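# Four arms lift a loaded tray onto four risers

## Task

Set the tray so it rests entirely on top of the group of four risers standing together on the table. Neither the tray nor any dish on it may drop freely by more than a few centimetres. At the end the risers must be in their original places and every item the tray carries must sit where it originally sat on the tray, all staying put on their own after every gripper has opened and every arm has moved away; nothing may be knocked out of the work area or onto the floor. Arm bases (metres; heading in degrees counter-clockwise from +x): arm1 at x=-0.66 y=-1.47 z=+1.06 heading +90; arm2 at x=+0.89 y=-1.22 z=+1.04 heading -178; arm3 at x=-1.67 y=-0.90 z=+1.00 heading -1; arm4 at x=-0.25 y=-0.75 z=+0.94 heading -88.

## Robot and tools

Robots. Four identical i2rt Big YAM arms, arm1 to arm4, each with six revolute joints, a two-finger gripper and a wrist camera. A fixed room camera, cam_high, also watches. The hand reaches roughly 1.0 m from the joint 1 axis at full extension. With joints 1 and 6 at 0 and the hand level and pointing ahead, the wrist camera sits above the hand looking toward the fingertips. Joints move at different speeds, so the hand can sweep a wide, curved path between two postures.

Frame. One shared world frame, origin on the floor, +z up, distances in metres. The base positions and headings are given in the task. The hand point is midway between the fingertips; its z axis runs along the fingers and the fingers close along its y axis. No hand pose is printed; you work only with joint angles.

execute_actions. Arguments: actions, a list holding one action or nothing; cameras, an optional list of camera names (arm1_cam_wrist, arm2_cam_wrist, arm3_cam_wrist, arm4_cam_wrist, cam_high, or all). Omitting cameras, null or ["all"] gives every camera; [] gives none; an unknown name rejects the call. An action is an object keyed by arm name; each arm gets a "joints" object of absolute targets (not offsets), any subset of: joint1_rad -2.879 to 2.879 (base yaw, positive counter-clockwise seen from above, 0 points along the base heading); joint2_rad 0 to 3.141 (shoulder, 0 has the upper arm roughly level pointing back, increasing lifts it up then forward); joint3_rad 0 to 3.019 (elbow, 0 folded, increasing opens); joint4_rad -1.692 to 1.57 (hand pitch, positive tilts fingers up); joint5_rad -1.57 to 1.57 (hand sideways swing, positive toward the arm's right); joint6_rad -2.094 to 2.094 (hand roll, positive clockwise seen from behind the hand); gripper_m 0 to 0.093 (fingertip gap in metres). Angles in radians. Completion tolerances: ±0.045, ±0.14, ±0.09, ±0.055, ±0.03, ±0.035 rad and ±0.003 m. All arms named in an action start together and may finish at different times; an action runs at most 15 s. An out-of-range value or unknown key rejects the whole call and nothing moves. A joint or arm left out may keep pushing toward its previous target. An empty list just reports state and images.

wait: seconds from 0 to 10; commands nothing, returns the same report as an empty action. zoom_image: camera name plus region [x0, y0, x1, y1] in pixels of that camera's latest full image, origin top-left, at most 504 by 504. Wrist images are 616x616 fisheye; cam_high is 672x504 with about 94.7 degrees vertical view. finished_scene: scene, the number of the scene being closed; irreversible, and it reports success.

Reading results. joint_positions gives current angles. The pictures line lists the returned images in order. joint_status per commanded joint: off_target (stopped short, may still push); contact_stop or time_out (target dropped, holds where it stopped, except a time_out joint that still pushes toward its target or a clamped one no more than 0.375, 0.375, 0.113, 0.225, 0.075, 0.3 rad from its position for joints 1 to 6, and it will resume if freed); not_followed (a safety check withheld that arm's joint targets; a line "joint command not followed", often with "cause:", appears; the gripper part still runs, and the arm may retry those targets on later actions until given passable ones). on_its_own lists joints not commanded this call; its "held at" is the held target, not the position. limit_stop_at_motor_heat marks keys halted by overheating; resend them. MOTOR HOT appears from 85 °C; at 100 °C an OVER-TEMPERATURE FAULT drops that whole arm and gripper until cooled. After a stop is reported, remaining motion calls in the same reply are skipped.

Cautions. The arms do not stop on contact and can push very hard; to relieve a pushing joint, command its reported position. Tiny target changes may not move a joint. Joints carrying a load sag. Holding loads heats motors, even while you are thinking, and the robot keeps holding the last command during that time. The inter-arm check ignores fingers, gripper housings and wrist cameras and can act late: a hard squeeze between two robots fails and ends the run, and hard collisions are risky. Arms do not wait for each other. Avoid drops, slips, slams, knocking dishes or risers, and anything leaving the table; loose objects may occasionally get a brief external nudge. Finish with grippers open and all arms withdrawn so the tray stands on the risers unaided.

Each tool is called after "Emit:" as name(argument=value, ...) on one line, values as JSON.

## Session

Emit:
execute_actions(actions=[])

Scene clock: 0.00 s.
Motor temperatures (°C, as the motors report them): arm1=[20 21 22 20 22 22] | arm2=[22 21 21 22 22 19] | arm3=[21 20 21 21 19 23] | arm4=[20 22 21 20 21 22]
arm1.joint_positions: joint1_rad=-1.461 joint2_rad=+0.513 joint3_rad=+1.389 joint4_rad=-1.454 joint5_rad=-0.248 joint6_rad=-0.060 gripper_m=+0.095
arm1.joint_status: not commanded
arm1.hand: x=-0.4996 y=-1.4100 z=+1.6012 quat_wxyz=(-0.474, +0.133, -0.861, -0.123) (m; scene frame)
arm2.joint_positions: joint1_rad=-0.839 joint2_rad=+0.451 joint3_rad=+1.340 joint4_rad=-1.525 joint5_rad=+0.077 joint6_rad=-0.197 gripper_m=+0.094
arm2.joint_status: not commanded
arm2.hand: x=+0.7979 y=-1.1080 z=+1.5529 quat_wxyz=(+0.251, -0.845, +0.284, +0.377) (m; scene frame)
arm3.joint_positions: joint1_rad=+0.430 joint2_rad=+0.478 joint3_rad=+1.356 joint4_rad=-1.315 joint5_rad=-0.306 joint6_rad=-0.164 gripper_m=+0.095
arm3.joint_status: not commanded
arm3.hand: x=-1.5352 y=-0.7755 z=+1.5532 quat_wxyz=(-0.512, +0.316, -0.777, -0.185) (m; scene frame)
arm4.joint_positions: joint1_rad=+0.633 joint2_rad=+0.450 joint3_rad=+1.343 joint4_rad=-1.461 joint5_rad=+0.259 joint6_rad=+0.283 gripper_m=+0.094
arm4.joint_status: not commanded
arm4.hand: x=-0.1890 y=-0.8982 z=+1.4627 quat_wxyz=(-0.418, -0.540, -0.686, +0.251) (m; scene frame)
pictures: arm1_cam_wrist, arm2_cam_wrist, arm3_cam_wrist, arm4_cam_wrist, cam_high
Images, in order (width x height): arm1_cam_wrist 616x616, arm2_cam_wrist 616x616, arm3_cam_wrist 616x616, arm4_cam_wrist 616x616, cam_high 672x504.

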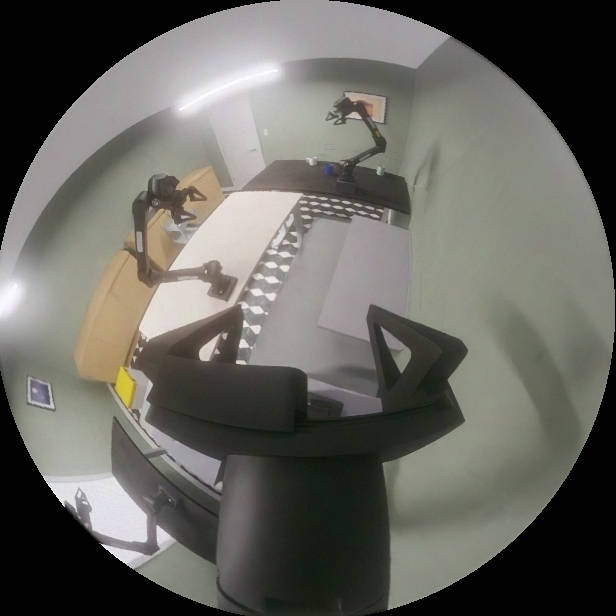

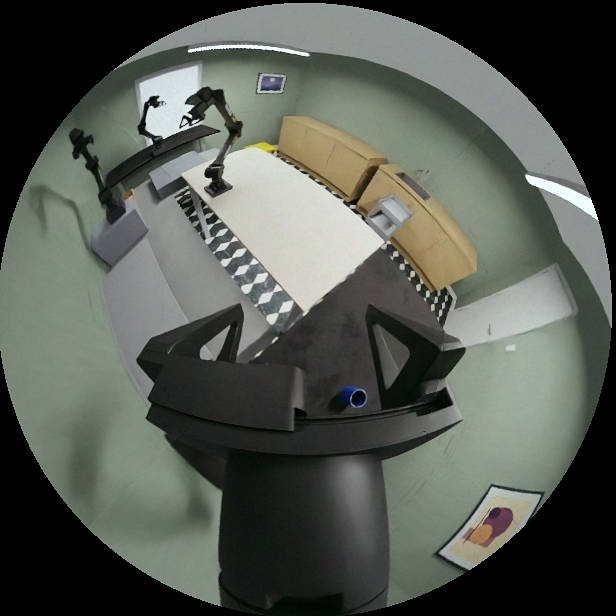

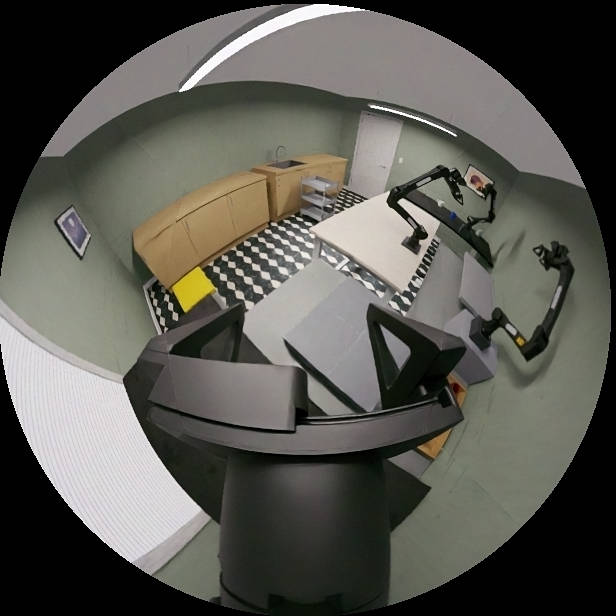

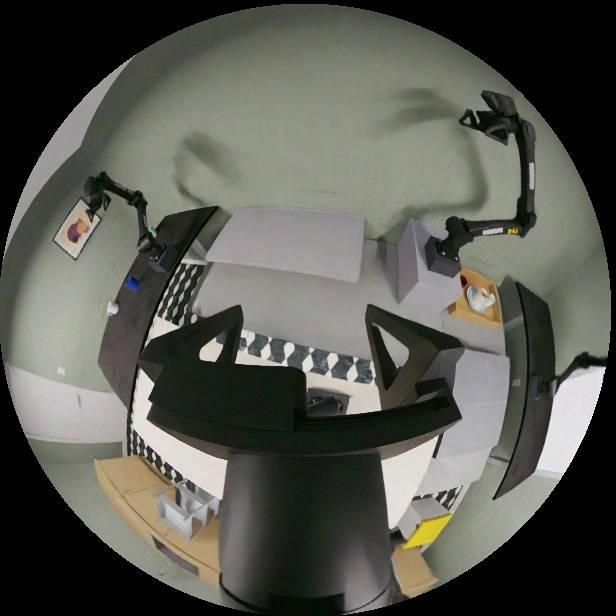

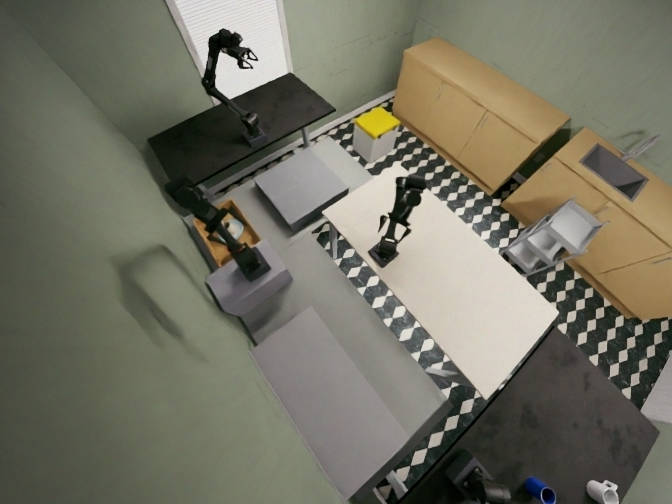

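Emit:
execute_actions(actions=[{"arm1":{"joints":{"joint2_rad":1.3,"joint3_rad":1.3,"joint4_rad":-1.3,"joint5_rad":0,"joint6_rad":0}},"arm3":{"joints":{"joint1_rad":-0.5,"joint2_rad":1.0,"joint3_rad":1.2,"joint4_rad":-1.3,"joint5_rad":0,"joint6_rad":0}}}], cameras=["arm3_cam_wrist","cam_high"])

Emit:
execute_actions(actions=[{"arm1":{"joints":{"joint1_rad":1.2,"joint2_rad":1.1}}}], cameras=["arm1_cam_wrist","arm3_cam_wrist","cam_high"])

Scene clock: 2.53 s.
Motor temperatures (°C, as the motors report them): arm1=[20 21 22 20 22 22] | arm2=[22 21 21 22 22 19] | arm3=[21 20 22 21 19 23] | arm4=[20 22 22 20 21 22]
arm1.joint_positions: joint1_rad=-1.461 joint2_rad=+1.315 joint3_rad=+1.293 joint4_rad=-1.309 joint5_rad=-0.003 joint6_rad=-0.010 gripper_m=+0.095
arm1.joint_status: all done
arm1.hand: x=-0.2333 y=-1.4206 z=+1.3327 quat_wxyz=(-0.124, +0.061, -0.990, -0.010) (m; scene frame)
arm2.joint_positions: joint1_rad=-0.839 joint2_rad=+0.451 joint3_rad=+1.340 joint4_rad=-1.525 joint5_rad=+0.077 joint6_rad=-0.197 gripper_m=+0.094
arm2.joint_status: not commanded
arm2.hand: x=+0.7979 y=-1.1080 z=+1.5529 quat_wxyz=(+0.251, -0.845, +0.284, +0.377) (m; scene frame)
arm3.joint_positions: joint1_rad=-0.494 joint2_rad=+1.002 joint3_rad=+1.204 joint4_rad=-1.313 joint5_rad=-0.001 joint6_rad=-0.008 gripper_m=+0.095
arm3.joint_status: all done
arm3.hand: x=-1.3648 y=-1.0730 z=+1.3425 quat_wxyz=(-0.225, -0.245, -0.941, +0.064) (m; scene frame)
arm4.joint_positions: joint1_rad=+0.633 joint2_rad=+0.450 joint3_rad=+1.343 joint4_rad=-1.461 joint5_rad=+0.259 joint6_rad=+0.283 gripper_m=+0.094
arm4.joint_status: not commanded
arm4.hand: x=-0.1890 y=-0.8982 z=+1.4627 quat_wxyz=(-0.418, -0.540, -0.686, +0.251) (m; scene frame)
pictures: arm3_cam_wrist, cam_high
Images, in order (width x height): arm3_cam_wrist 616x616, cam_high 672x504.

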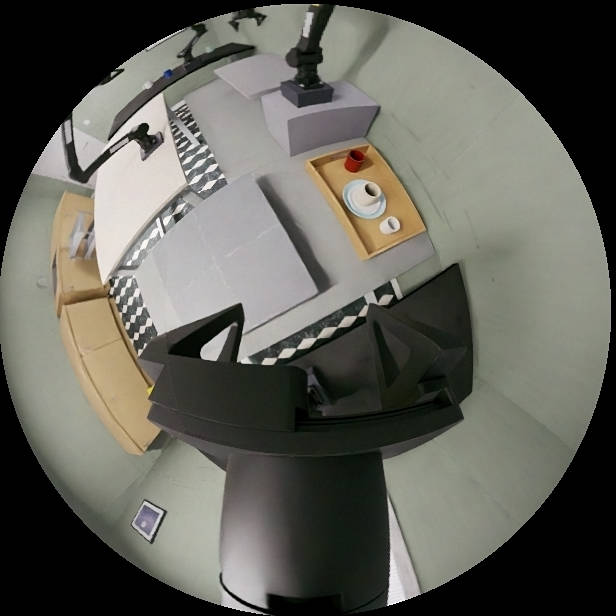

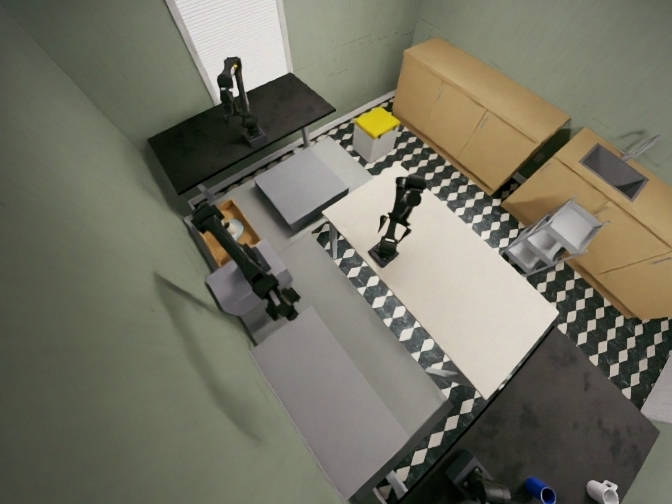

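Scene clock: 4.87 s.
Motor temperatures (°C, as the motors report them): arm1=[20 21 22 20 22 22] | arm2=[22 21 22 22 22 19] | arm3=[21 20 22 21 19 23] | arm4=[20 22 22 20 21 22]
arm1.joint_positions: joint1_rad=+1.196 joint2_rad=+1.110 joint3_rad=+1.293 joint4_rad=-1.309 joint5_rad=-0.001 joint6_rad=-0.008 gripper_m=+0.095
arm1.joint_status: all done
arm1.hand: x=-1.0318 y=-1.3256 z=+1.4063 quat_wxyz=(-0.045, +0.960, -0.176, -0.213) (m; scene frame)
arm2.joint_positions: joint1_rad=-0.839 joint2_rad=+0.451 joint3_rad=+1.340 joint4_rad=-1.525 joint5_rad=+0.077 joint6_rad=-0.197 gripper_m=+0.094
arm2.joint_status: not commanded
arm2.hand: x=+0.7979 y=-1.1080 z=+1.5529 quat_wxyz=(+0.251, -0.845, +0.284, +0.377) (m; scene frame)
arm3.joint_positions: joint1_rad=-0.494 joint2_rad=+1.002 joint3_rad=+1.204 joint4_rad=-1.313 joint5_rad=-0.001 joint6_rad=-0.008 gripper_m=+0.095
arm3.joint_status: not commanded
arm3.hand: x=-1.3648 y=-1.0730 z=+1.3425 quat_wxyz=(-0.225, -0.245, -0.941, +0.064) (m; scene frame)
arm4.joint_positions: joint1_rad=+0.633 joint2_rad=+0.450 joint3_rad=+1.343 joint4_rad=-1.461 joint5_rad=+0.259 joint6_rad=+0.283 gripper_m=+0.094
arm4.joint_status: not commanded
arm4.hand: x=-0.1890 y=-0.8982 z=+1.4627 quat_wxyz=(-0.418, -0.540, -0.686, +0.251) (m; scene frame)
pictures: arm1_cam_wrist, arm3_cam_wrist, cam_high
Images, in order (width x height): arm1_cam_wrist 616x616, arm3_cam_wrist 616x616, cam_high 672x504.

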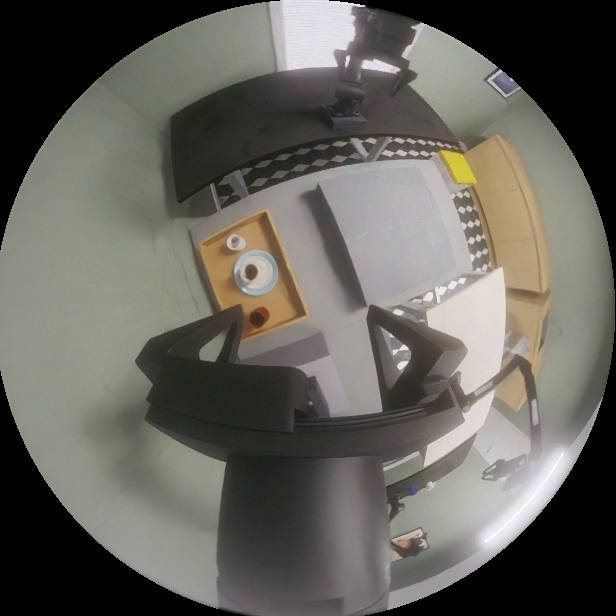

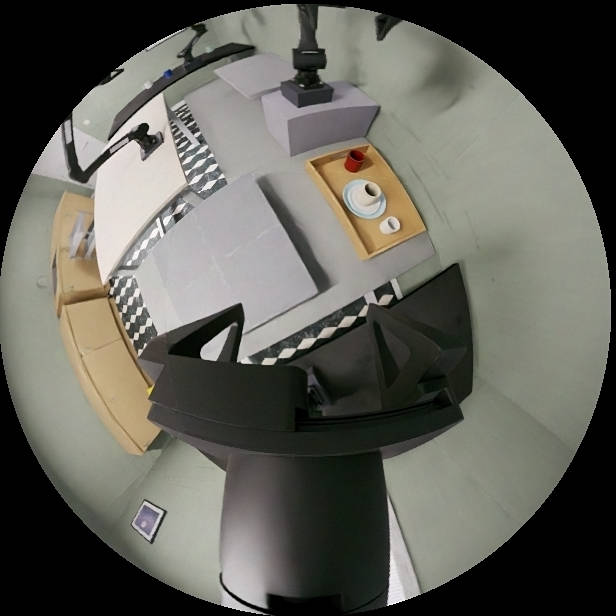

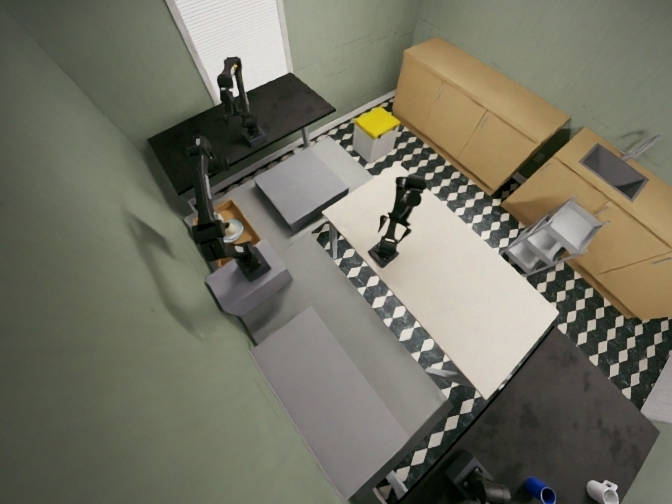

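Emit:
execute_actions(actions=[{"arm1":{"joints":{"joint1_rad":1.57,"joint2_rad":1.6,"joint3_rad":0.9,"joint4_rad":-0.87}},"arm3":{"joints":{"joint1_rad":-1.05,"joint2_rad":1.9,"joint3_rad":1.6,"joint4_rad":-1.27}}}], cameras=["arm1_cam_wrist","arm3_cam_wrist","cam_high"])

Scene clock: 8.73 s.
Motor temperatures (°C, as the motors report them): arm1=[20 21 23 20 22 22] | arm2=[22 21 22 22 22 19] | arm3=[21 20 23 21 19 23] | arm4=[20 22 23 20 21 22]
arm1.joint_positions: joint1_rad=+1.577 joint2_rad=+1.615 joint3_rad=+0.880 joint4_rad=-0.881 joint5_rad=-0.001 joint6_rad=-0.008 gripper_m=+0.095
arm1.joint_status: all done
arm1.hand: x=-1.0388 y=-1.4709 z=+1.0622 quat_wxyz=(-0.002, +1.000, +0.008, +0.027) (m; scene frame)
arm2.joint_positions: joint1_rad=-0.839 joint2_rad=+0.451 joint3_rad=+1.340 joint4_rad=-1.525 joint5_rad=+0.077 joint6_rad=-0.197 gripper_m=+0.094
arm2.joint_status: not commanded
arm2.hand: x=+0.7979 y=-1.1080 z=+1.5529 quat_wxyz=(+0.251, -0.845, +0.284, +0.377) (m; scene frame)
arm3.joint_positions: joint1_rad=-1.059 joint2_rad=+1.900 joint3_rad=+1.576 joint4_rad=-1.276 joint5_rad=-0.001 joint6_rad=-0.007 gripper_m=+0.095
arm3.joint_status: all done
arm3.hand: x=-1.4110 y=-1.3962 z=+1.1036 quat_wxyz=(+0.006, -0.513, -0.858, -0.004) (m; scene frame)
arm4.joint_positions: joint1_rad=+0.633 joint2_rad=+0.450 joint3_rad=+1.343 joint4_rad=-1.461 joint5_rad=+0.259 joint6_rad=+0.283 gripper_m=+0.094
arm4.joint_status: not commanded
arm4.hand: x=-0.1890 y=-0.8982 z=+1.4627 quat_wxyz=(-0.418, -0.540, -0.686, +0.251) (m; scene frame)
pictures: arm1_cam_wrist, arm3_cam_wrist, cam_high
Images, in order (width x height): arm1_cam_wrist 616x616, arm3_cam_wrist 616x616, cam_high 672x504.

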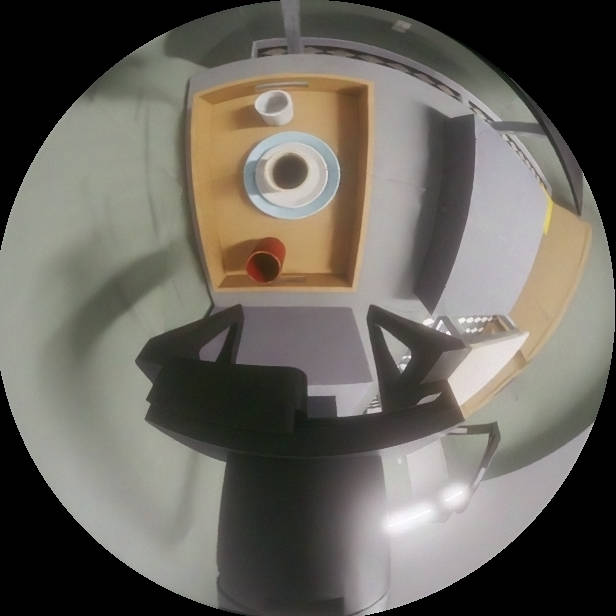

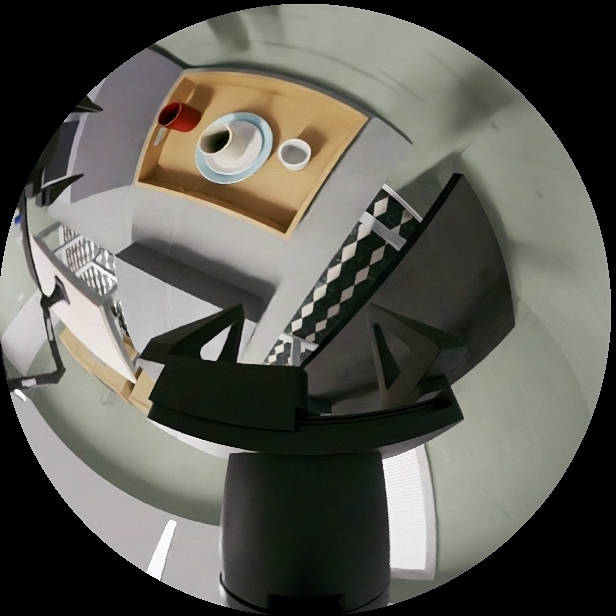

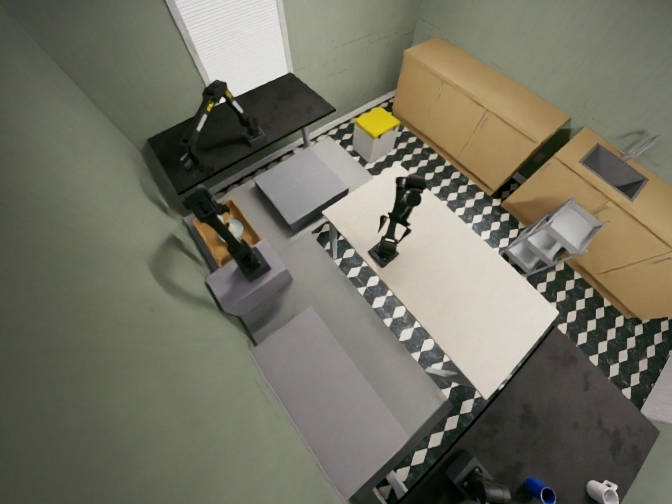

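Emit:
execute_actions(actions=[{"arm1":{"joints":{"joint1_rad":1.19,"joint2_rad":1.81,"joint3_rad":0.64,"joint4_rad":-0.36,"joint6_rad":-0.38,"gripper_m":0.07}},"arm3":{"joints":{"joint1_rad":-1.075,"joint2_rad":2.28,"joint3_rad":1.81,"joint4_rad":-1.06,"joint6_rad":0.47,"gripper_m":0.07}}}], cameras=["arm1_cam_wrist","arm3_cam_wrist"])

Scene clock: 14.70 s.
Motor temperatures (°C, as the motors report them): arm1=[20 21 23 20 22 22] | arm2=[22 21 22 22 22 19] | arm3=[21 21 24 21 19 23] | arm4=[20 22 24 20 21 22]
arm1.joint_positions: joint1_rad=+1.191 joint2_rad=+1.825 joint3_rad=+0.626 joint4_rad=-0.372 joint5_rad=+0.000 joint6_rad=-0.370 gripper_m=+0.070
arm1.joint_status: all done
arm1.hand: x=-0.9575 y=-1.3483 z=+0.9376 quat_wxyz=(-0.003, +1.000, -0.003, +0.005) (m; scene frame)
arm2.joint_positions: joint1_rad=-0.839 joint2_rad=+0.451 joint3_rad=+1.340 joint4_rad=-1.525 joint5_rad=+0.077 joint6_rad=-0.197 gripper_m=+0.094
arm2.joint_status: not commanded
arm2.hand: x=+0.7979 y=-1.1080 z=+1.5529 quat_wxyz=(+0.251, -0.845, +0.284, +0.377) (m; scene frame)
arm3.joint_positions: joint1_rad=-1.063 joint2_rad=+2.278 joint3_rad=+1.786 joint4_rad=-1.071 joint5_rad=-0.001 joint6_rad=+0.461 gripper_m=+0.070
arm3.joint_status: all done
arm3.hand: x=-1.3681 y=-1.4829 z=+0.9530 quat_wxyz=(-0.011, -0.700, -0.714, +0.003) (m; scene frame)
arm4.joint_positions: joint1_rad=+0.633 joint2_rad=+0.450 joint3_rad=+1.343 joint4_rad=-1.461 joint5_rad=+0.259 joint6_rad=+0.283 gripper_m=+0.094
arm4.joint_status: not commanded
arm4.hand: x=-0.1890 y=-0.8982 z=+1.4627 quat_wxyz=(-0.418, -0.540, -0.686, +0.251) (m; scene frame)
pictures: arm1_cam_wrist, arm3_cam_wrist
Images, in order (width x height): arm1_cam_wrist 616x616, arm3_cam_wrist 616x616.

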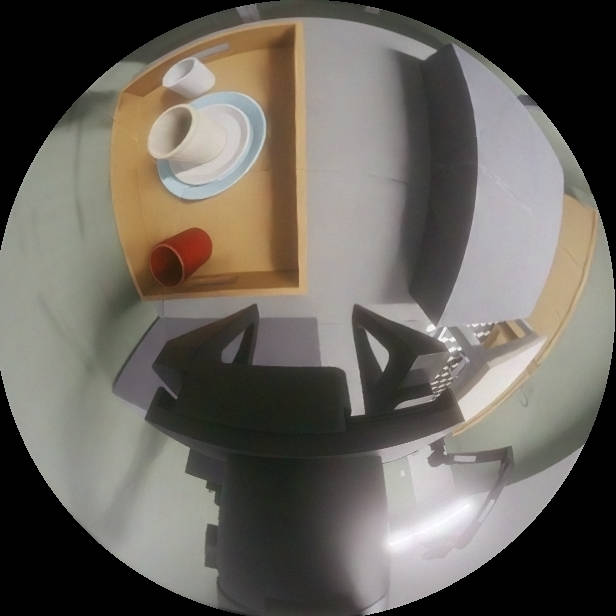

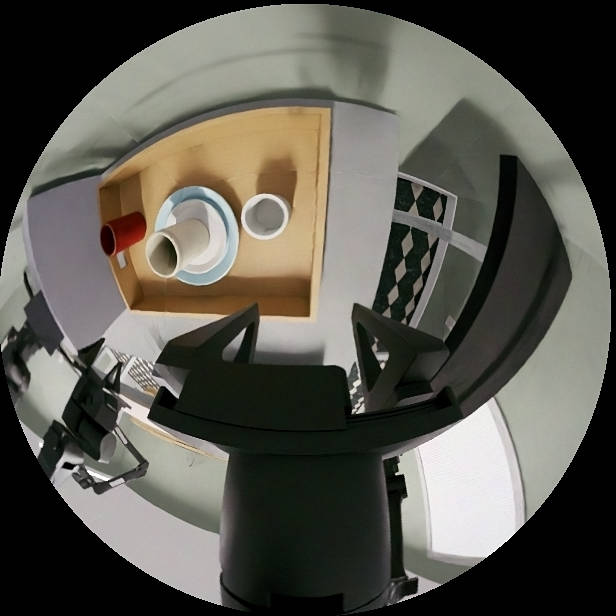

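Emit:
execute_actions(actions=[{"arm1":{"joints":{"joint2_rad":2.165,"joint3_rad":0.635,"joint4_rad":0.0}},"arm3":{"joints":{"joint1_rad":-1.155,"joint2_rad":2.62,"joint3_rad":2.26,"joint4_rad":-1.18,"joint6_rad":0.38}}}], cameras=["arm1_cam_wrist","arm3_cam_wrist"])

Scene clock: 17.33 s.
Motor temperatures (°C, as the motors report them): arm1=[20 21 23 20 22 22] | arm2=[22 21 22 22 22 19] | arm3=[21 21 25 21 19 23] | arm4=[20 22 24 20 21 22]
arm1.joint_positions: joint1_rad=+1.191 joint2_rad=+2.174 joint3_rad=+0.627 joint4_rad=-0.012 joint5_rad=+0.000 joint6_rad=-0.370 gripper_m=+0.070
arm1.joint_status: all done
arm1.hand: x=-0.9411 y=-1.3538 z=+0.8358 quat_wxyz=(-0.005, +1.000, -0.003, -0.001) (m; scene frame)
arm2.joint_positions: joint1_rad=-0.839 joint2_rad=+0.451 joint3_rad=+1.340 joint4_rad=-1.525 joint5_rad=+0.077 joint6_rad=-0.197 gripper_m=+0.094
arm2.joint_status: not commanded
arm2.hand: x=+0.7979 y=-1.1080 z=+1.5529 quat_wxyz=(+0.251, -0.845, +0.284, +0.377) (m; scene frame)
arm3.joint_positions: joint1_rad=-1.164 joint2_rad=+2.616 joint3_rad=+2.214 joint4_rad=-1.167 joint5_rad=-0.001 joint6_rad=+0.388 gripper_m=+0.070
arm3.joint_status: all done
arm3.hand: x=-1.3992 y=-1.5835 z=+0.8725 quat_wxyz=(-0.008, -0.710, -0.704, +0.002) (m; scene frame)
arm4.joint_positions: joint1_rad=+0.633 joint2_rad=+0.450 joint3_rad=+1.343 joint4_rad=-1.461 joint5_rad=+0.259 joint6_rad=+0.283 gripper_m=+0.094
arm4.joint_status: not commanded
arm4.hand: x=-0.1890 y=-0.8982 z=+1.4627 quat_wxyz=(-0.418, -0.540, -0.686, +0.251) (m; scene frame)
pictures: arm1_cam_wrist, arm3_cam_wrist
Images, in order (width x height): arm1_cam_wrist 616x616, arm3_cam_wrist 616x616.

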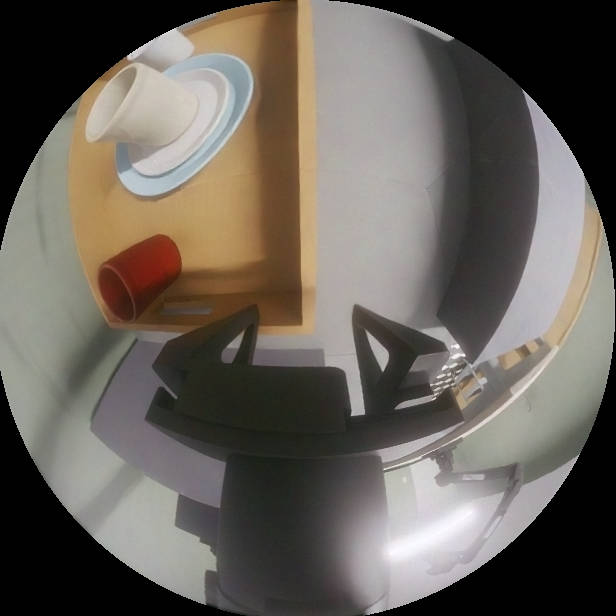

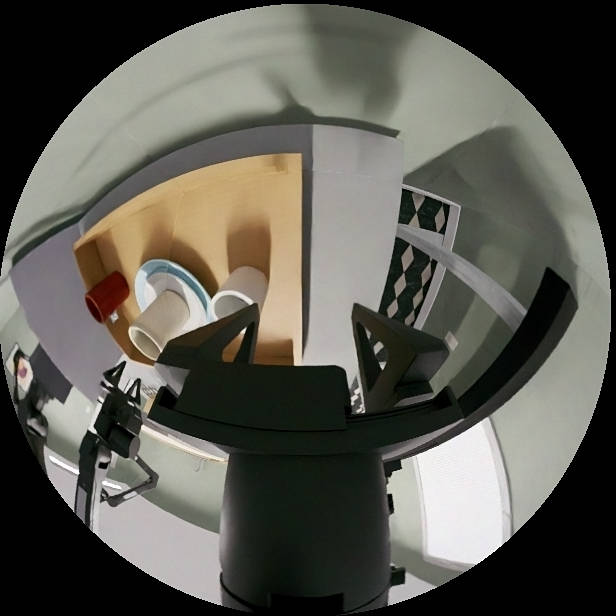

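Emit:
execute_actions(actions=[{"arm1":{"joints":{"joint2_rad":2.35,"joint3_rad":0.70,"joint4_rad":0.125,"gripper_m":0.05}},"arm3":{"joints":{"joint2_rad":2.84,"joint3_rad":2.47,"gripper_m":0.045}}}], cameras=["arm1_cam_wrist","arm3_cam_wrist"])

Scene clock: 19.30 s.
Motor temperatures (°C, as the motors report them): arm1=[20 21 23 20 22 22] | arm2=[22 21 23 22 22 19] | arm3=[21 22 25 21 19 23] | arm4=[20 22 24 20 21 22]
arm1.joint_positions: joint1_rad=+1.191 joint2_rad=+2.356 joint3_rad=+0.700 joint4_rad=+0.116 joint5_rad=+0.000 joint6_rad=-0.371 gripper_m=+0.050
arm1.joint_status: all done
arm1.hand: x=-0.9477 y=-1.3507 z=+0.7834 quat_wxyz=(-0.009, +1.000, -0.003, -0.009) (m; scene frame)
arm2.joint_positions: joint1_rad=-0.839 joint2_rad=+0.451 joint3_rad=+1.340 joint4_rad=-1.525 joint5_rad=+0.077 joint6_rad=-0.197 gripper_m=+0.094
arm2.joint_status: not commanded
arm2.hand: x=+0.7979 y=-1.1080 z=+1.5529 quat_wxyz=(+0.251, -0.845, +0.284, +0.377) (m; scene frame)
arm3.joint_positions: joint1_rad=-1.164 joint2_rad=+2.832 joint3_rad=+2.425 joint4_rad=-1.169 joint5_rad=-0.001 joint6_rad=+0.388 gripper_m=+0.045
arm3.joint_status: all done
arm3.hand: x=-1.3921 y=-1.6007 z=+0.7906 quat_wxyz=(-0.005, -0.710, -0.704, +0.001) (m; scene frame)
arm4.joint_positions: joint1_rad=+0.633 joint2_rad=+0.450 joint3_rad=+1.343 joint4_rad=-1.461 joint5_rad=+0.259 joint6_rad=+0.283 gripper_m=+0.094
arm4.joint_status: not commanded
arm4.hand: x=-0.1890 y=-0.8982 z=+1.4627 quat_wxyz=(-0.418, -0.540, -0.686, +0.251) (m; scene frame)
pictures: arm1_cam_wrist, arm3_cam_wrist
Images, in order (width x height): arm1_cam_wrist 616x616, arm3_cam_wrist 616x616.

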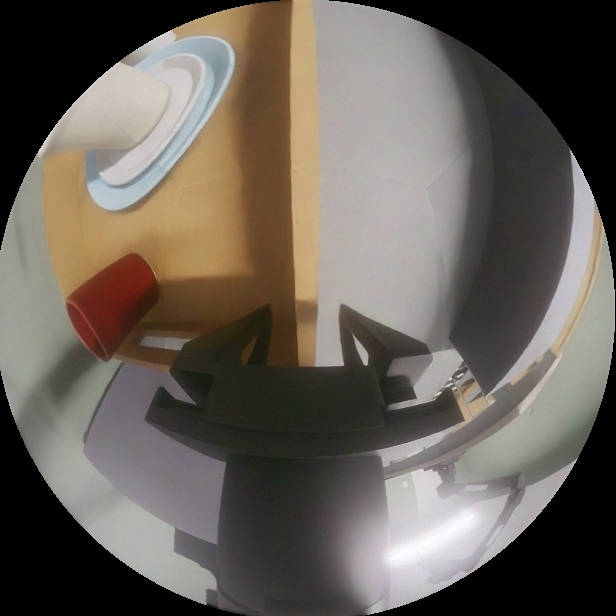

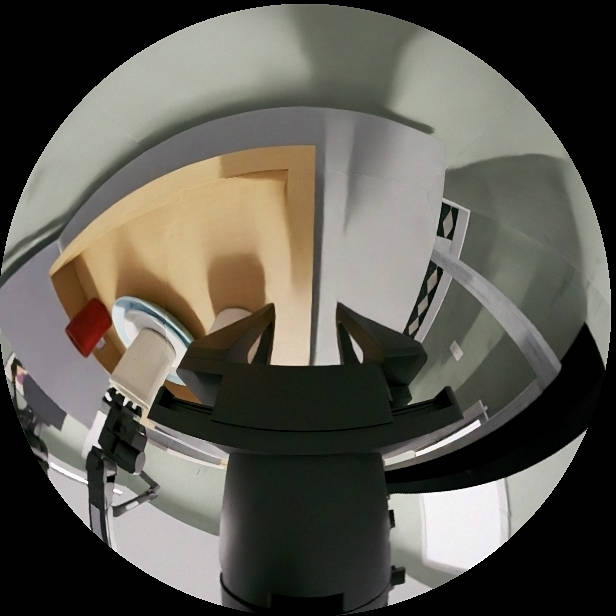

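Emit:
execute_actions(actions=[{"arm1":{"joints":{"joint2_rad":2.40,"joint3_rad":0.72,"joint4_rad":0.145}},"arm3":{"joints":{"joint2_rad":2.875,"joint3_rad":2.485}}}], cameras=[])

Emit:
execute_actions(actions=[{"arm1":{"joints":{"gripper_m":0.0}},"arm3":{"joints":{"gripper_m":0.0}}}], cameras=["arm1_cam_wrist","arm3_cam_wrist"])

Scene clock: 20.77 s.
Motor temperatures (°C, as the motors report them): arm1=[20 21 23 20 22 22] | arm2=[22 21 23 22 22 19] | arm3=[21 22 26 21 19 23] | arm4=[20 22 24 20 21 22]
arm1.joint_positions: joint1_rad=+1.191 joint2_rad=+2.392 joint3_rad=+0.717 joint4_rad=+0.135 joint5_rad=+0.000 joint6_rad=-0.371 gripper_m=+0.050
arm1.joint_status: all done
arm1.hand: x=-0.9480 y=-1.3504 z=+0.7727 quat_wxyz=(-0.009, +1.000, -0.003, -0.009) (m; scene frame)
arm2.joint_positions: joint1_rad=-0.839 joint2_rad=+0.451 joint3_rad=+1.340 joint4_rad=-1.525 joint5_rad=+0.077 joint6_rad=-0.197 gripper_m=+0.094
arm2.joint_status: not commanded
arm2.hand: x=+0.7979 y=-1.1080 z=+1.5529 quat_wxyz=(+0.251, -0.845, +0.284, +0.377) (m; scene frame)
arm3.joint_positions: joint1_rad=-1.164 joint2_rad=+2.833 joint3_rad=+2.434 joint4_rad=-1.169 joint5_rad=-0.001 joint6_rad=+0.388 gripper_m=+0.045
arm3.joint_status: all done
arm3.hand: x=-1.3910 y=-1.6036 z=+0.7929 quat_wxyz=(-0.009, -0.710, -0.704, +0.002) (m; scene frame)
arm4.joint_positions: joint1_rad=+0.633 joint2_rad=+0.450 joint3_rad=+1.343 joint4_rad=-1.461 joint5_rad=+0.259 joint6_rad=+0.283 gripper_m=+0.094
arm4.joint_status: not commanded
arm4.hand: x=-0.1890 y=-0.8982 z=+1.4627 quat_wxyz=(-0.418, -0.540, -0.686, +0.251) (m; scene frame)
pictures: none
No camera images: the call's "cameras" was empty. Leave "cameras" out to get every camera's image.

Scene clock: 21.37 s.
Motor temperatures (°C, as the motors report them): arm1=[20 21 23 20 22 22] | arm2=[22 21 23 22 22 19] | arm3=[21 22 26 21 19 23] | arm4=[20 22 24 20 21 22]
arm1.joint_positions: joint1_rad=+1.190 joint2_rad=+2.392 joint3_rad=+0.717 joint4_rad=+0.135 joint5_rad=+0.000 joint6_rad=-0.380 gripper_m=+0.012
arm1.joint_status: gripper_m off_target (ended at +0.012, target +0.000)
arm1.hand: x=-0.9482 y=-1.3503 z=+0.7726 quat_wxyz=(-0.008, +1.000, +0.001, -0.010) (m; scene frame)
arm2.joint_positions: joint1_rad=-0.839 joint2_rad=+0.451 joint3_rad=+1.340 joint4_rad=-1.525 joint5_rad=+0.077 joint6_rad=-0.197 gripper_m=+0.094
arm2.joint_status: not commanded
arm2.hand: x=+0.7979 y=-1.1080 z=+1.5529 quat_wxyz=(+0.251, -0.845, +0.284, +0.377) (m; scene frame)
arm3.joint_positions: joint1_rad=-1.163 joint2_rad=+2.835 joint3_rad=+2.436 joint4_rad=-1.168 joint5_rad=-0.003 joint6_rad=+0.389 gripper_m=+0.011
arm3.joint_status: gripper_m off_target (ended at +0.011, target +0.000)
arm3.hand: x=-1.3897 y=-1.6033 z=+0.7923 quat_wxyz=(-0.009, -0.710, -0.704, +0.001) (m; scene frame)
arm4.joint_positions: joint1_rad=+0.633 joint2_rad=+0.450 joint3_rad=+1.343 joint4_rad=-1.461 joint5_rad=+0.259 joint6_rad=+0.283 gripper_m=+0.094
arm4.joint_status: not commanded
arm4.hand: x=-0.1890 y=-0.8982 z=+1.4627 quat_wxyz=(-0.418, -0.540, -0.686, +0.251) (m; scene frame)
pictures: arm1_cam_wrist, arm3_cam_wrist
Images, in order (width x height): arm1_cam_wrist 616x616, arm3_cam_wrist 616x616.

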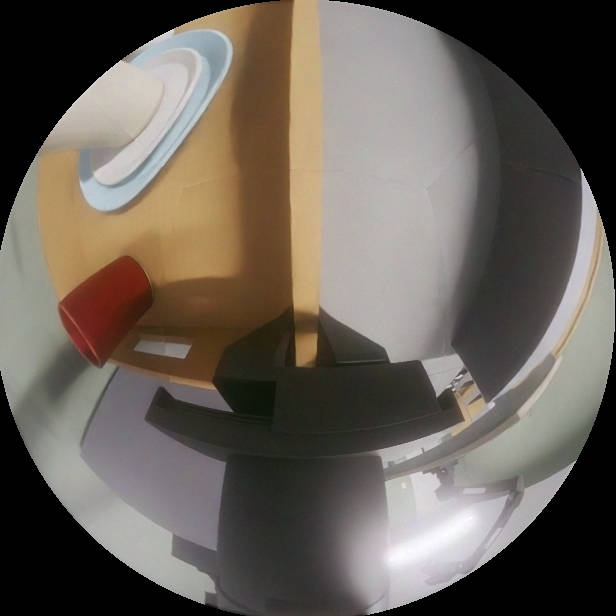

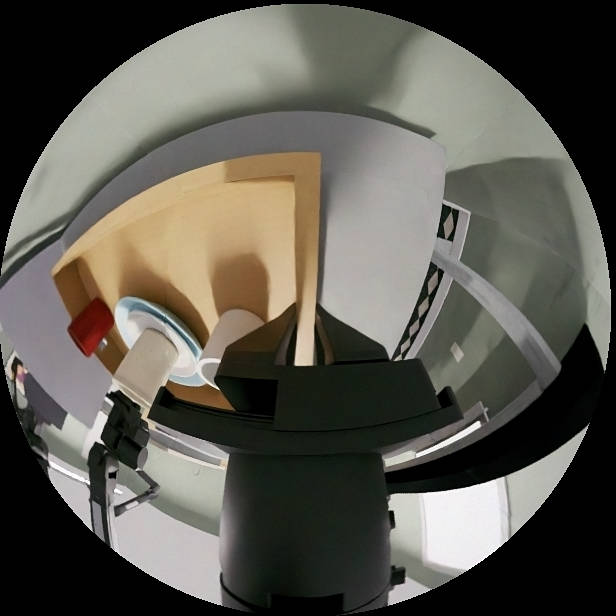

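Arm3 too shallow; regrip deeper.

Emit:
execute_actions(actions=[{"arm3":{"joints":{"gripper_m":0.03,"joint2_rad":2.875,"joint3_rad":2.39,"joint4_rad":-1.11}}}], cameras=["cam_high"])

Scene clock: 22.43 s.
Motor temperatures (°C, as the motors report them): arm1=[20 21 23 20 22 22] | arm2=[22 21 23 22 22 19] | arm3=[21 22 26 21 19 23] | arm4=[20 22 24 20 21 22]
arm1.joint_positions: joint1_rad=+1.190 joint2_rad=+2.392 joint3_rad=+0.717 joint4_rad=+0.135 joint5_rad=+0.000 joint6_rad=-0.380 gripper_m=+0.012
arm1.joint_status: not commanded
arm1.hand: x=-0.9482 y=-1.3503 z=+0.7726 quat_wxyz=(-0.008, +1.000, +0.001, -0.010) (m; scene frame)
arm2.joint_positions: joint1_rad=-0.839 joint2_rad=+0.451 joint3_rad=+1.340 joint4_rad=-1.525 joint5_rad=+0.077 joint6_rad=-0.197 gripper_m=+0.094
arm2.joint_status: not commanded
arm2.hand: x=+0.7979 y=-1.1080 z=+1.5529 quat_wxyz=(+0.251, -0.845, +0.284, +0.377) (m; scene frame)
arm3.joint_positions: joint1_rad=-1.163 joint2_rad=+2.841 joint3_rad=+2.405 joint4_rad=-1.127 joint5_rad=-0.003 joint6_rad=+0.388 gripper_m=+0.030
arm3.joint_status: all done
arm3.hand: x=-1.3913 y=-1.5994 z=+0.7770 quat_wxyz=(-0.011, -0.709, -0.705, +0.002) (m; scene frame)
arm4.joint_positions: joint1_rad=+0.633 joint2_rad=+0.450 joint3_rad=+1.343 joint4_rad=-1.461 joint5_rad=+0.259 joint6_rad=+0.283 gripper_m=+0.094
arm4.joint_status: not commanded
arm4.hand: x=-0.1890 y=-0.8982 z=+1.4627 quat_wxyz=(-0.418, -0.540, -0.686, +0.251) (m; scene frame)
pictures: cam_high
Images, in order (width x height): cam_high 672x504.

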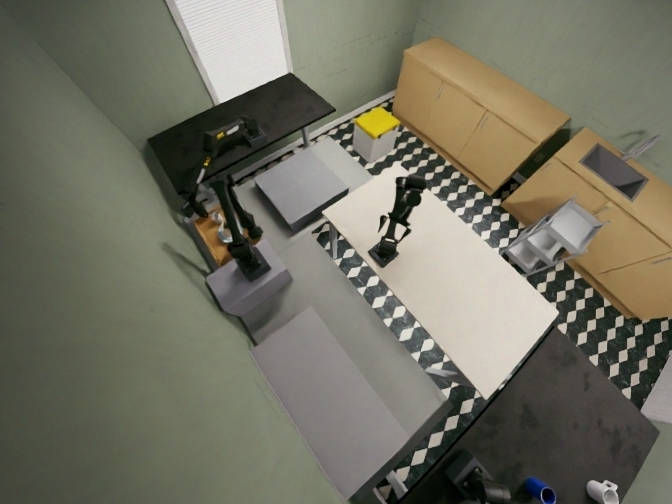

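Emit:
execute_actions(actions=[{"arm3":{"joints":{"gripper_m":0.0}}}], cameras=[])

Emit:
execute_actions(actions=[{"arm1":{"joints":{"joint2_rad":2.18,"joint3_rad":0.645,"joint4_rad":0.011}},"arm3":{"joints":{"joint2_rad":2.71,"joint3_rad":2.37,"joint4_rad":-1.175}}}], cameras=["arm1_cam_wrist","arm3_cam_wrist"])

Scene clock: 24.20 s.
Motor temperatures (°C, as the motors report them): arm1=[20 21 23 20 22 22] | arm2=[22 21 23 22 22 19] | arm3=[21 22 26 21 19 23] | arm4=[20 22 24 20 21 22]
arm1.joint_positions: joint1_rad=+1.190 joint2_rad=+2.392 joint3_rad=+0.717 joint4_rad=+0.135 joint5_rad=-0.001 joint6_rad=-0.380 gripper_m=+0.012
arm1.joint_status: not commanded
arm1.hand: x=-0.9482 y=-1.3503 z=+0.7726 quat_wxyz=(-0.008, +1.000, +0.001, -0.010) (m; scene frame)
arm2.joint_positions: joint1_rad=-0.839 joint2_rad=+0.451 joint3_rad=+1.340 joint4_rad=-1.525 joint5_rad=+0.077 joint6_rad=-0.197 gripper_m=+0.094
arm2.joint_status: not commanded
arm2.hand: x=+0.7979 y=-1.1080 z=+1.5529 quat_wxyz=(+0.251, -0.845, +0.284, +0.377) (m; scene frame)
arm3.joint_positions: joint1_rad=-1.162 joint2_rad=+2.841 joint3_rad=+2.405 joint4_rad=-1.124 joint5_rad=-0.004 joint6_rad=+0.393 gripper_m=+0.012
arm3.joint_status: gripper_m off_target (ended at +0.012, target +0.000)
arm3.hand: x=-1.3898 y=-1.5996 z=+0.7770 quat_wxyz=(-0.013, -0.710, -0.704, +0.002) (m; scene frame)
arm4.joint_positions: joint1_rad=+0.633 joint2_rad=+0.450 joint3_rad=+1.343 joint4_rad=-1.461 joint5_rad=+0.259 joint6_rad=+0.283 gripper_m=+0.094
arm4.joint_status: not commanded
arm4.hand: x=-0.1890 y=-0.8982 z=+1.4627 quat_wxyz=(-0.418, -0.540, -0.686, +0.251) (m; scene frame)
pictures: none
No camera images: the call's "cameras" was empty. Leave "cameras" out to get every camera's image.

Scene clock: 25.17 s.
Motor temperatures (°C, as the motors report them): arm1=[20 21 23 20 23 22] | arm2=[22 21 23 22 22 19] | arm3=[21 22 26 21 19 23] | arm4=[20 22 24 20 21 22]
arm1.joint_positions: joint1_rad=+1.190 joint2_rad=+2.246 joint3_rad=+0.665 joint4_rad=+0.033 joint5_rad=+0.041 joint6_rad=-0.367 gripper_m=+0.012
arm1.joint_status: all done
arm1.hand: x=-0.9460 y=-1.3439 z=+0.8156 quat_wxyz=(-0.026, +1.000, -0.005, +0.002) (m; scene frame)
arm2.joint_positions: joint1_rad=-0.839 joint2_rad=+0.451 joint3_rad=+1.340 joint4_rad=-1.525 joint5_rad=+0.077 joint6_rad=-0.197 gripper_m=+0.094
arm2.joint_status: not commanded
arm2.hand: x=+0.7979 y=-1.1080 z=+1.5529 quat_wxyz=(+0.251, -0.845, +0.284, +0.377) (m; scene frame)
arm3.joint_positions: joint1_rad=-1.159 joint2_rad=+2.801 joint3_rad=+2.360 joint4_rad=-1.161 joint5_rad=-0.016 joint6_rad=+0.412 gripper_m=+0.012
arm3.joint_status: all done
arm3.hand: x=-1.3908 y=-1.5853 z=+0.7905 quat_wxyz=(+0.004, -0.716, -0.698, -0.012) (m; scene frame)
arm4.joint_positions: joint1_rad=+0.633 joint2_rad=+0.450 joint3_rad=+1.343 joint4_rad=-1.461 joint5_rad=+0.259 joint6_rad=+0.283 gripper_m=+0.094
arm4.joint_status: not commanded
arm4.hand: x=-0.1890 y=-0.8982 z=+1.4627 quat_wxyz=(-0.418, -0.540, -0.686, +0.251) (m; scene frame)
pictures: arm1_cam_wrist, arm3_cam_wrist
Images, in order (width x height): arm1_cam_wrist 616x616, arm3_cam_wrist 616x616.

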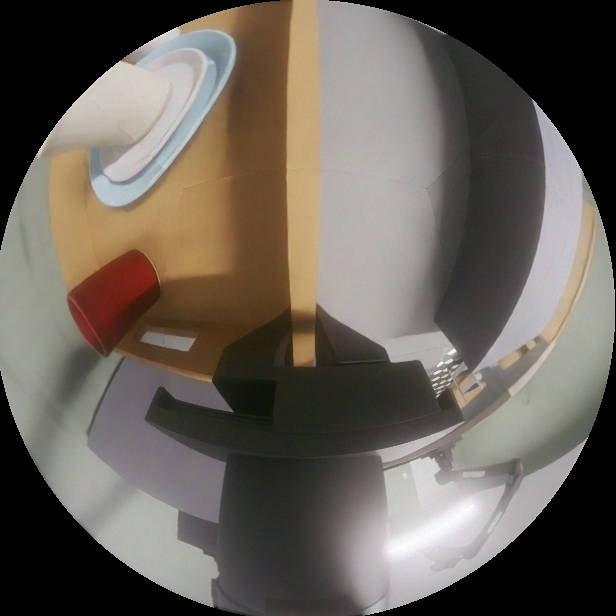

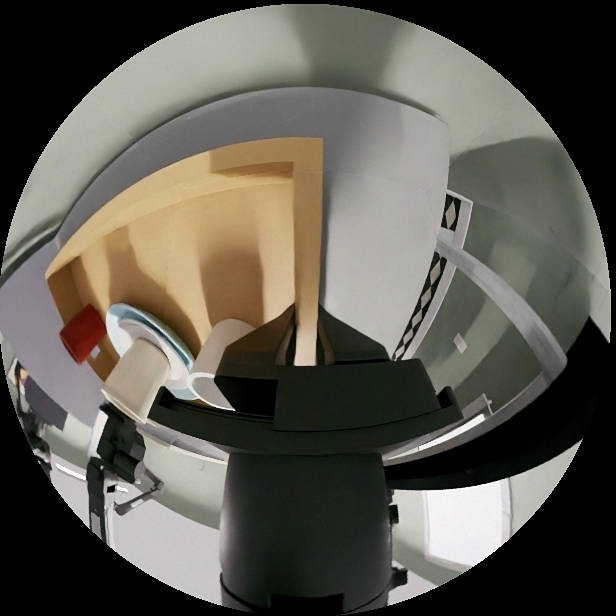

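Emit:
execute_actions(actions=[{"arm1":{"joints":{"joint2_rad":2.03,"joint3_rad":0.60,"joint4_rad":-0.08,"joint5_rad":-0.04}},"arm3":{"joints":{"joint2_rad":2.555,"joint3_rad":2.33,"joint4_rad":-1.18}}}], cameras=["arm1_cam_wrist","arm3_cam_wrist"])

Scene clock: 26.87 s.
Motor temperatures (°C, as the motors report them): arm1=[20 22 22 20 23 22] | arm2=[22 21 23 22 22 19] | arm3=[21 23 26 21 19 23] | arm4=[20 22 25 20 21 22]
arm1.joint_positions: joint1_rad=+1.190 joint2_rad=+2.087 joint3_rad=+0.605 joint4_rad=-0.059 joint5_rad=-0.016 joint6_rad=-0.370 gripper_m=+0.012
arm1.joint_status: all done
arm1.hand: x=-0.9459 y=-1.3548 z=+0.8598 quat_wxyz=(-0.001, +1.000, -0.004, -0.012) (m; scene frame)
arm2.joint_positions: joint1_rad=-0.839 joint2_rad=+0.451 joint3_rad=+1.340 joint4_rad=-1.525 joint5_rad=+0.077 joint6_rad=-0.197 gripper_m=+0.094
arm2.joint_status: not commanded
arm2.hand: x=+0.7979 y=-1.1080 z=+1.5529 quat_wxyz=(+0.251, -0.845, +0.284, +0.377) (m; scene frame)
arm3.joint_positions: joint1_rad=-1.159 joint2_rad=+2.658 joint3_rad=+2.291 joint4_rad=-1.172 joint5_rad=+0.011 joint6_rad=+0.410 gripper_m=+0.012
arm3.joint_status: all done
arm3.hand: x=-1.3906 y=-1.5988 z=+0.8697 quat_wxyz=(-0.019, -0.715, -0.698, +0.012) (m; scene frame)
arm4.joint_positions: joint1_rad=+0.633 joint2_rad=+0.450 joint3_rad=+1.343 joint4_rad=-1.461 joint5_rad=+0.259 joint6_rad=+0.283 gripper_m=+0.094
arm4.joint_status: not commanded
arm4.hand: x=-0.1890 y=-0.8982 z=+1.4627 quat_wxyz=(-0.418, -0.540, -0.686, +0.251) (m; scene frame)
pictures: arm1_cam_wrist, arm3_cam_wrist
Images, in order (width x height): arm1_cam_wrist 616x616, arm3_cam_wrist 616x616.

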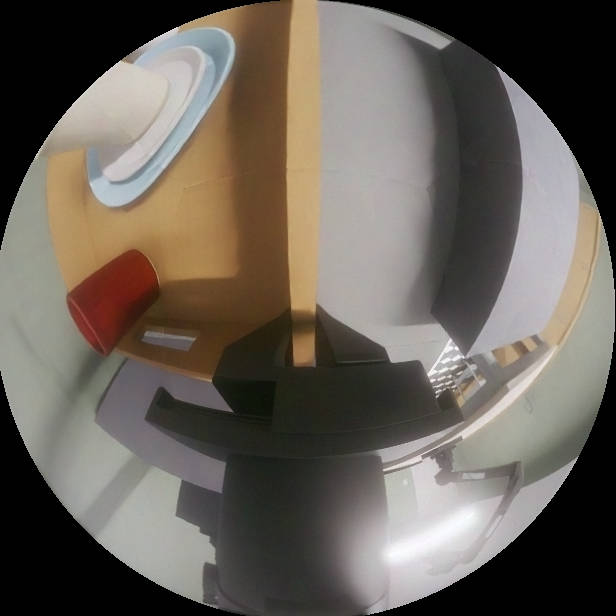

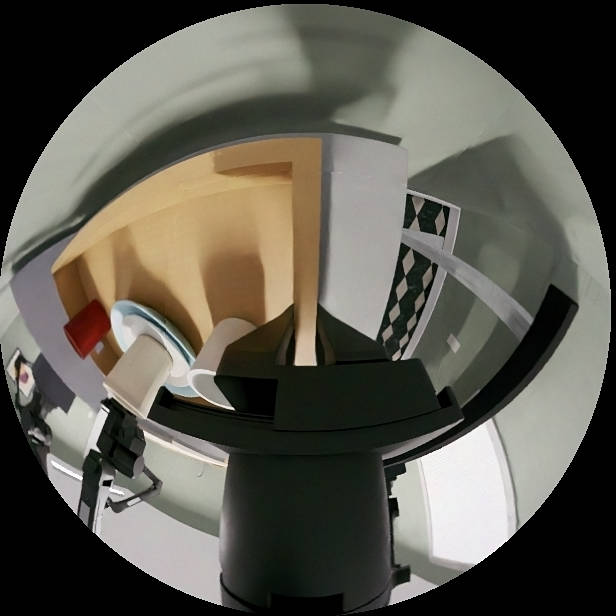

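Emit:
execute_actions(actions=[{"arm1":{"joints":{"joint1_rad":0.976,"joint2_rad":1.83,"joint3_rad":0.70,"joint4_rad":-0.355,"joint5_rad":-0.03,"joint6_rad":-0.595}},"arm3":{"joints":{"joint1_rad":-1.11,"joint2_rad":2.28,"joint3_rad":1.93,"joint4_rad":-1.08,"joint6_rad":0.445}}}], cameras=["arm3_cam_wrist"])

Scene clock: 30.33 s.
Motor temperatures (°C, as the motors report them): arm1=[20 22 22 20 23 22] | arm2=[22 21 23 22 22 19] | arm3=[21 24 26 21 19 23] | arm4=[20 22 25 20 21 22]
arm1.joint_positions: joint1_rad=+0.968 joint2_rad=+1.876 joint3_rad=+0.664 joint4_rad=-0.320 joint5_rad=-0.005 joint6_rad=-0.594 gripper_m=+0.012
arm1.joint_status: all done
arm1.hand: x=-0.9433 y=-1.2730 z=+0.9281 quat_wxyz=(-0.012, +1.000, -0.003, -0.013) (m; scene frame)
arm2.joint_positions: joint1_rad=-0.839 joint2_rad=+0.451 joint3_rad=+1.340 joint4_rad=-1.525 joint5_rad=+0.077 joint6_rad=-0.197 gripper_m=+0.094
arm2.joint_status: not commanded
arm2.hand: x=+0.7979 y=-1.1080 z=+1.5529 quat_wxyz=(+0.251, -0.845, +0.284, +0.377) (m; scene frame)
arm3.joint_positions: joint1_rad=-1.107 joint2_rad=+2.372 joint3_rad=+1.897 joint4_rad=-1.096 joint5_rad=+0.006 joint6_rad=+0.462 gripper_m=+0.012
arm3.joint_status: all done
arm3.hand: x=-1.3850 y=-1.5170 z=+0.9300 quat_wxyz=(-0.006, -0.716, -0.698, +0.005) (m; scene frame)
arm4.joint_positions: joint1_rad=+0.633 joint2_rad=+0.450 joint3_rad=+1.343 joint4_rad=-1.461 joint5_rad=+0.259 joint6_rad=+0.283 gripper_m=+0.094
arm4.joint_status: not commanded
arm4.hand: x=-0.1890 y=-0.8982 z=+1.4627 quat_wxyz=(-0.418, -0.540, -0.686, +0.251) (m; scene frame)
pictures: arm3_cam_wrist
Images, in order (width x height): arm3_cam_wrist 616x616.

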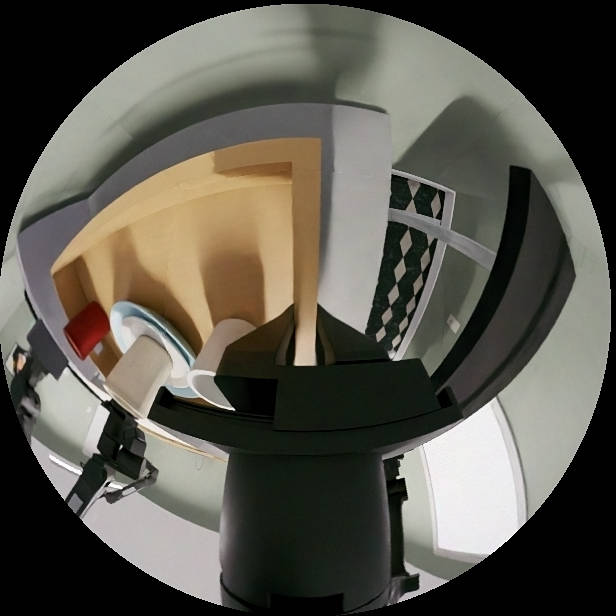

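Excellent.

Emit:
execute_actions(actions=[{"arm1":{"joints":{"joint1_rad":0.748,"joint2_rad":1.95,"joint3_rad":0.955,"joint4_rad":-0.50,"joint6_rad":-0.825}},"arm3":{"joints":{"joint1_rad":-1.03,"joint2_rad":2.055,"joint3_rad":1.47,"joint4_rad":-0.86,"joint6_rad":0.53}}}], cameras=["arm1_cam_wrist"])

Scene clock: 31.97 s.
Motor temperatures (°C, as the motors report them): arm1=[20 22 23 20 23 22] | arm2=[22 21 23 22 22 19] | arm3=[21 24 26 21 19 23] | arm4=[20 22 25 20 21 22]
arm1.joint_positions: joint1_rad=+0.739 joint2_rad=+2.010 joint3_rad=+0.931 joint4_rad=-0.467 joint5_rad=+0.001 joint6_rad=-0.819 gripper_m=+0.013
arm1.joint_status: all done
arm1.hand: x=-0.9493 y=-1.1490 z=+0.9226 quat_wxyz=(-0.012, +1.000, -0.005, -0.003) (m; scene frame)
arm2.joint_positions: joint1_rad=-0.839 joint2_rad=+0.451 joint3_rad=+1.340 joint4_rad=-1.525 joint5_rad=+0.077 joint6_rad=-0.197 gripper_m=+0.094
arm2.joint_status: not commanded
arm2.hand: x=+0.7979 y=-1.1080 z=+1.5529 quat_wxyz=(+0.251, -0.845, +0.284, +0.377) (m; scene frame)
arm3.joint_positions: joint1_rad=-1.020 joint2_rad=+2.156 joint3_rad=+1.440 joint4_rad=-0.877 joint5_rad=-0.002 joint6_rad=+0.550 gripper_m=+0.012
arm3.joint_status: all done
arm3.hand: x=-1.3866 y=-1.3936 z=+0.9160 quat_wxyz=(+0.003, -0.716, -0.698, -0.002) (m; scene frame)
arm4.joint_positions: joint1_rad=+0.633 joint2_rad=+0.450 joint3_rad=+1.343 joint4_rad=-1.461 joint5_rad=+0.259 joint6_rad=+0.283 gripper_m=+0.094
arm4.joint_status: not commanded
arm4.hand: x=-0.1890 y=-0.8982 z=+1.4627 quat_wxyz=(-0.418, -0.540, -0.686, +0.251) (m; scene frame)
pictures: arm1_cam_wrist
Images, in order (width x height): arm1_cam_wrist 616x616.

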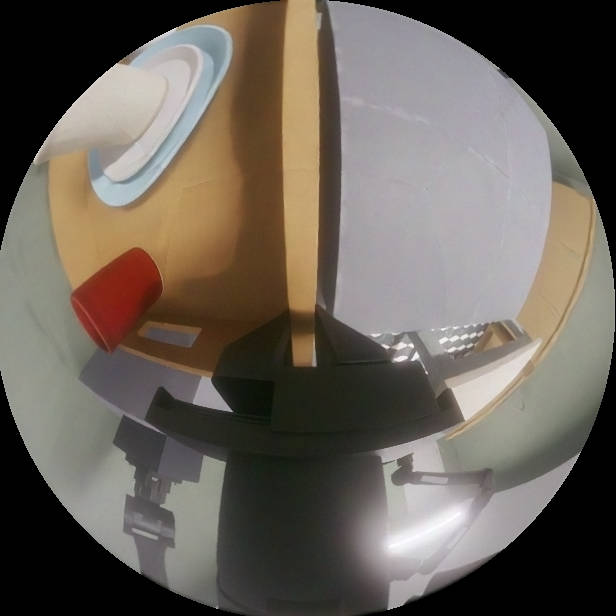

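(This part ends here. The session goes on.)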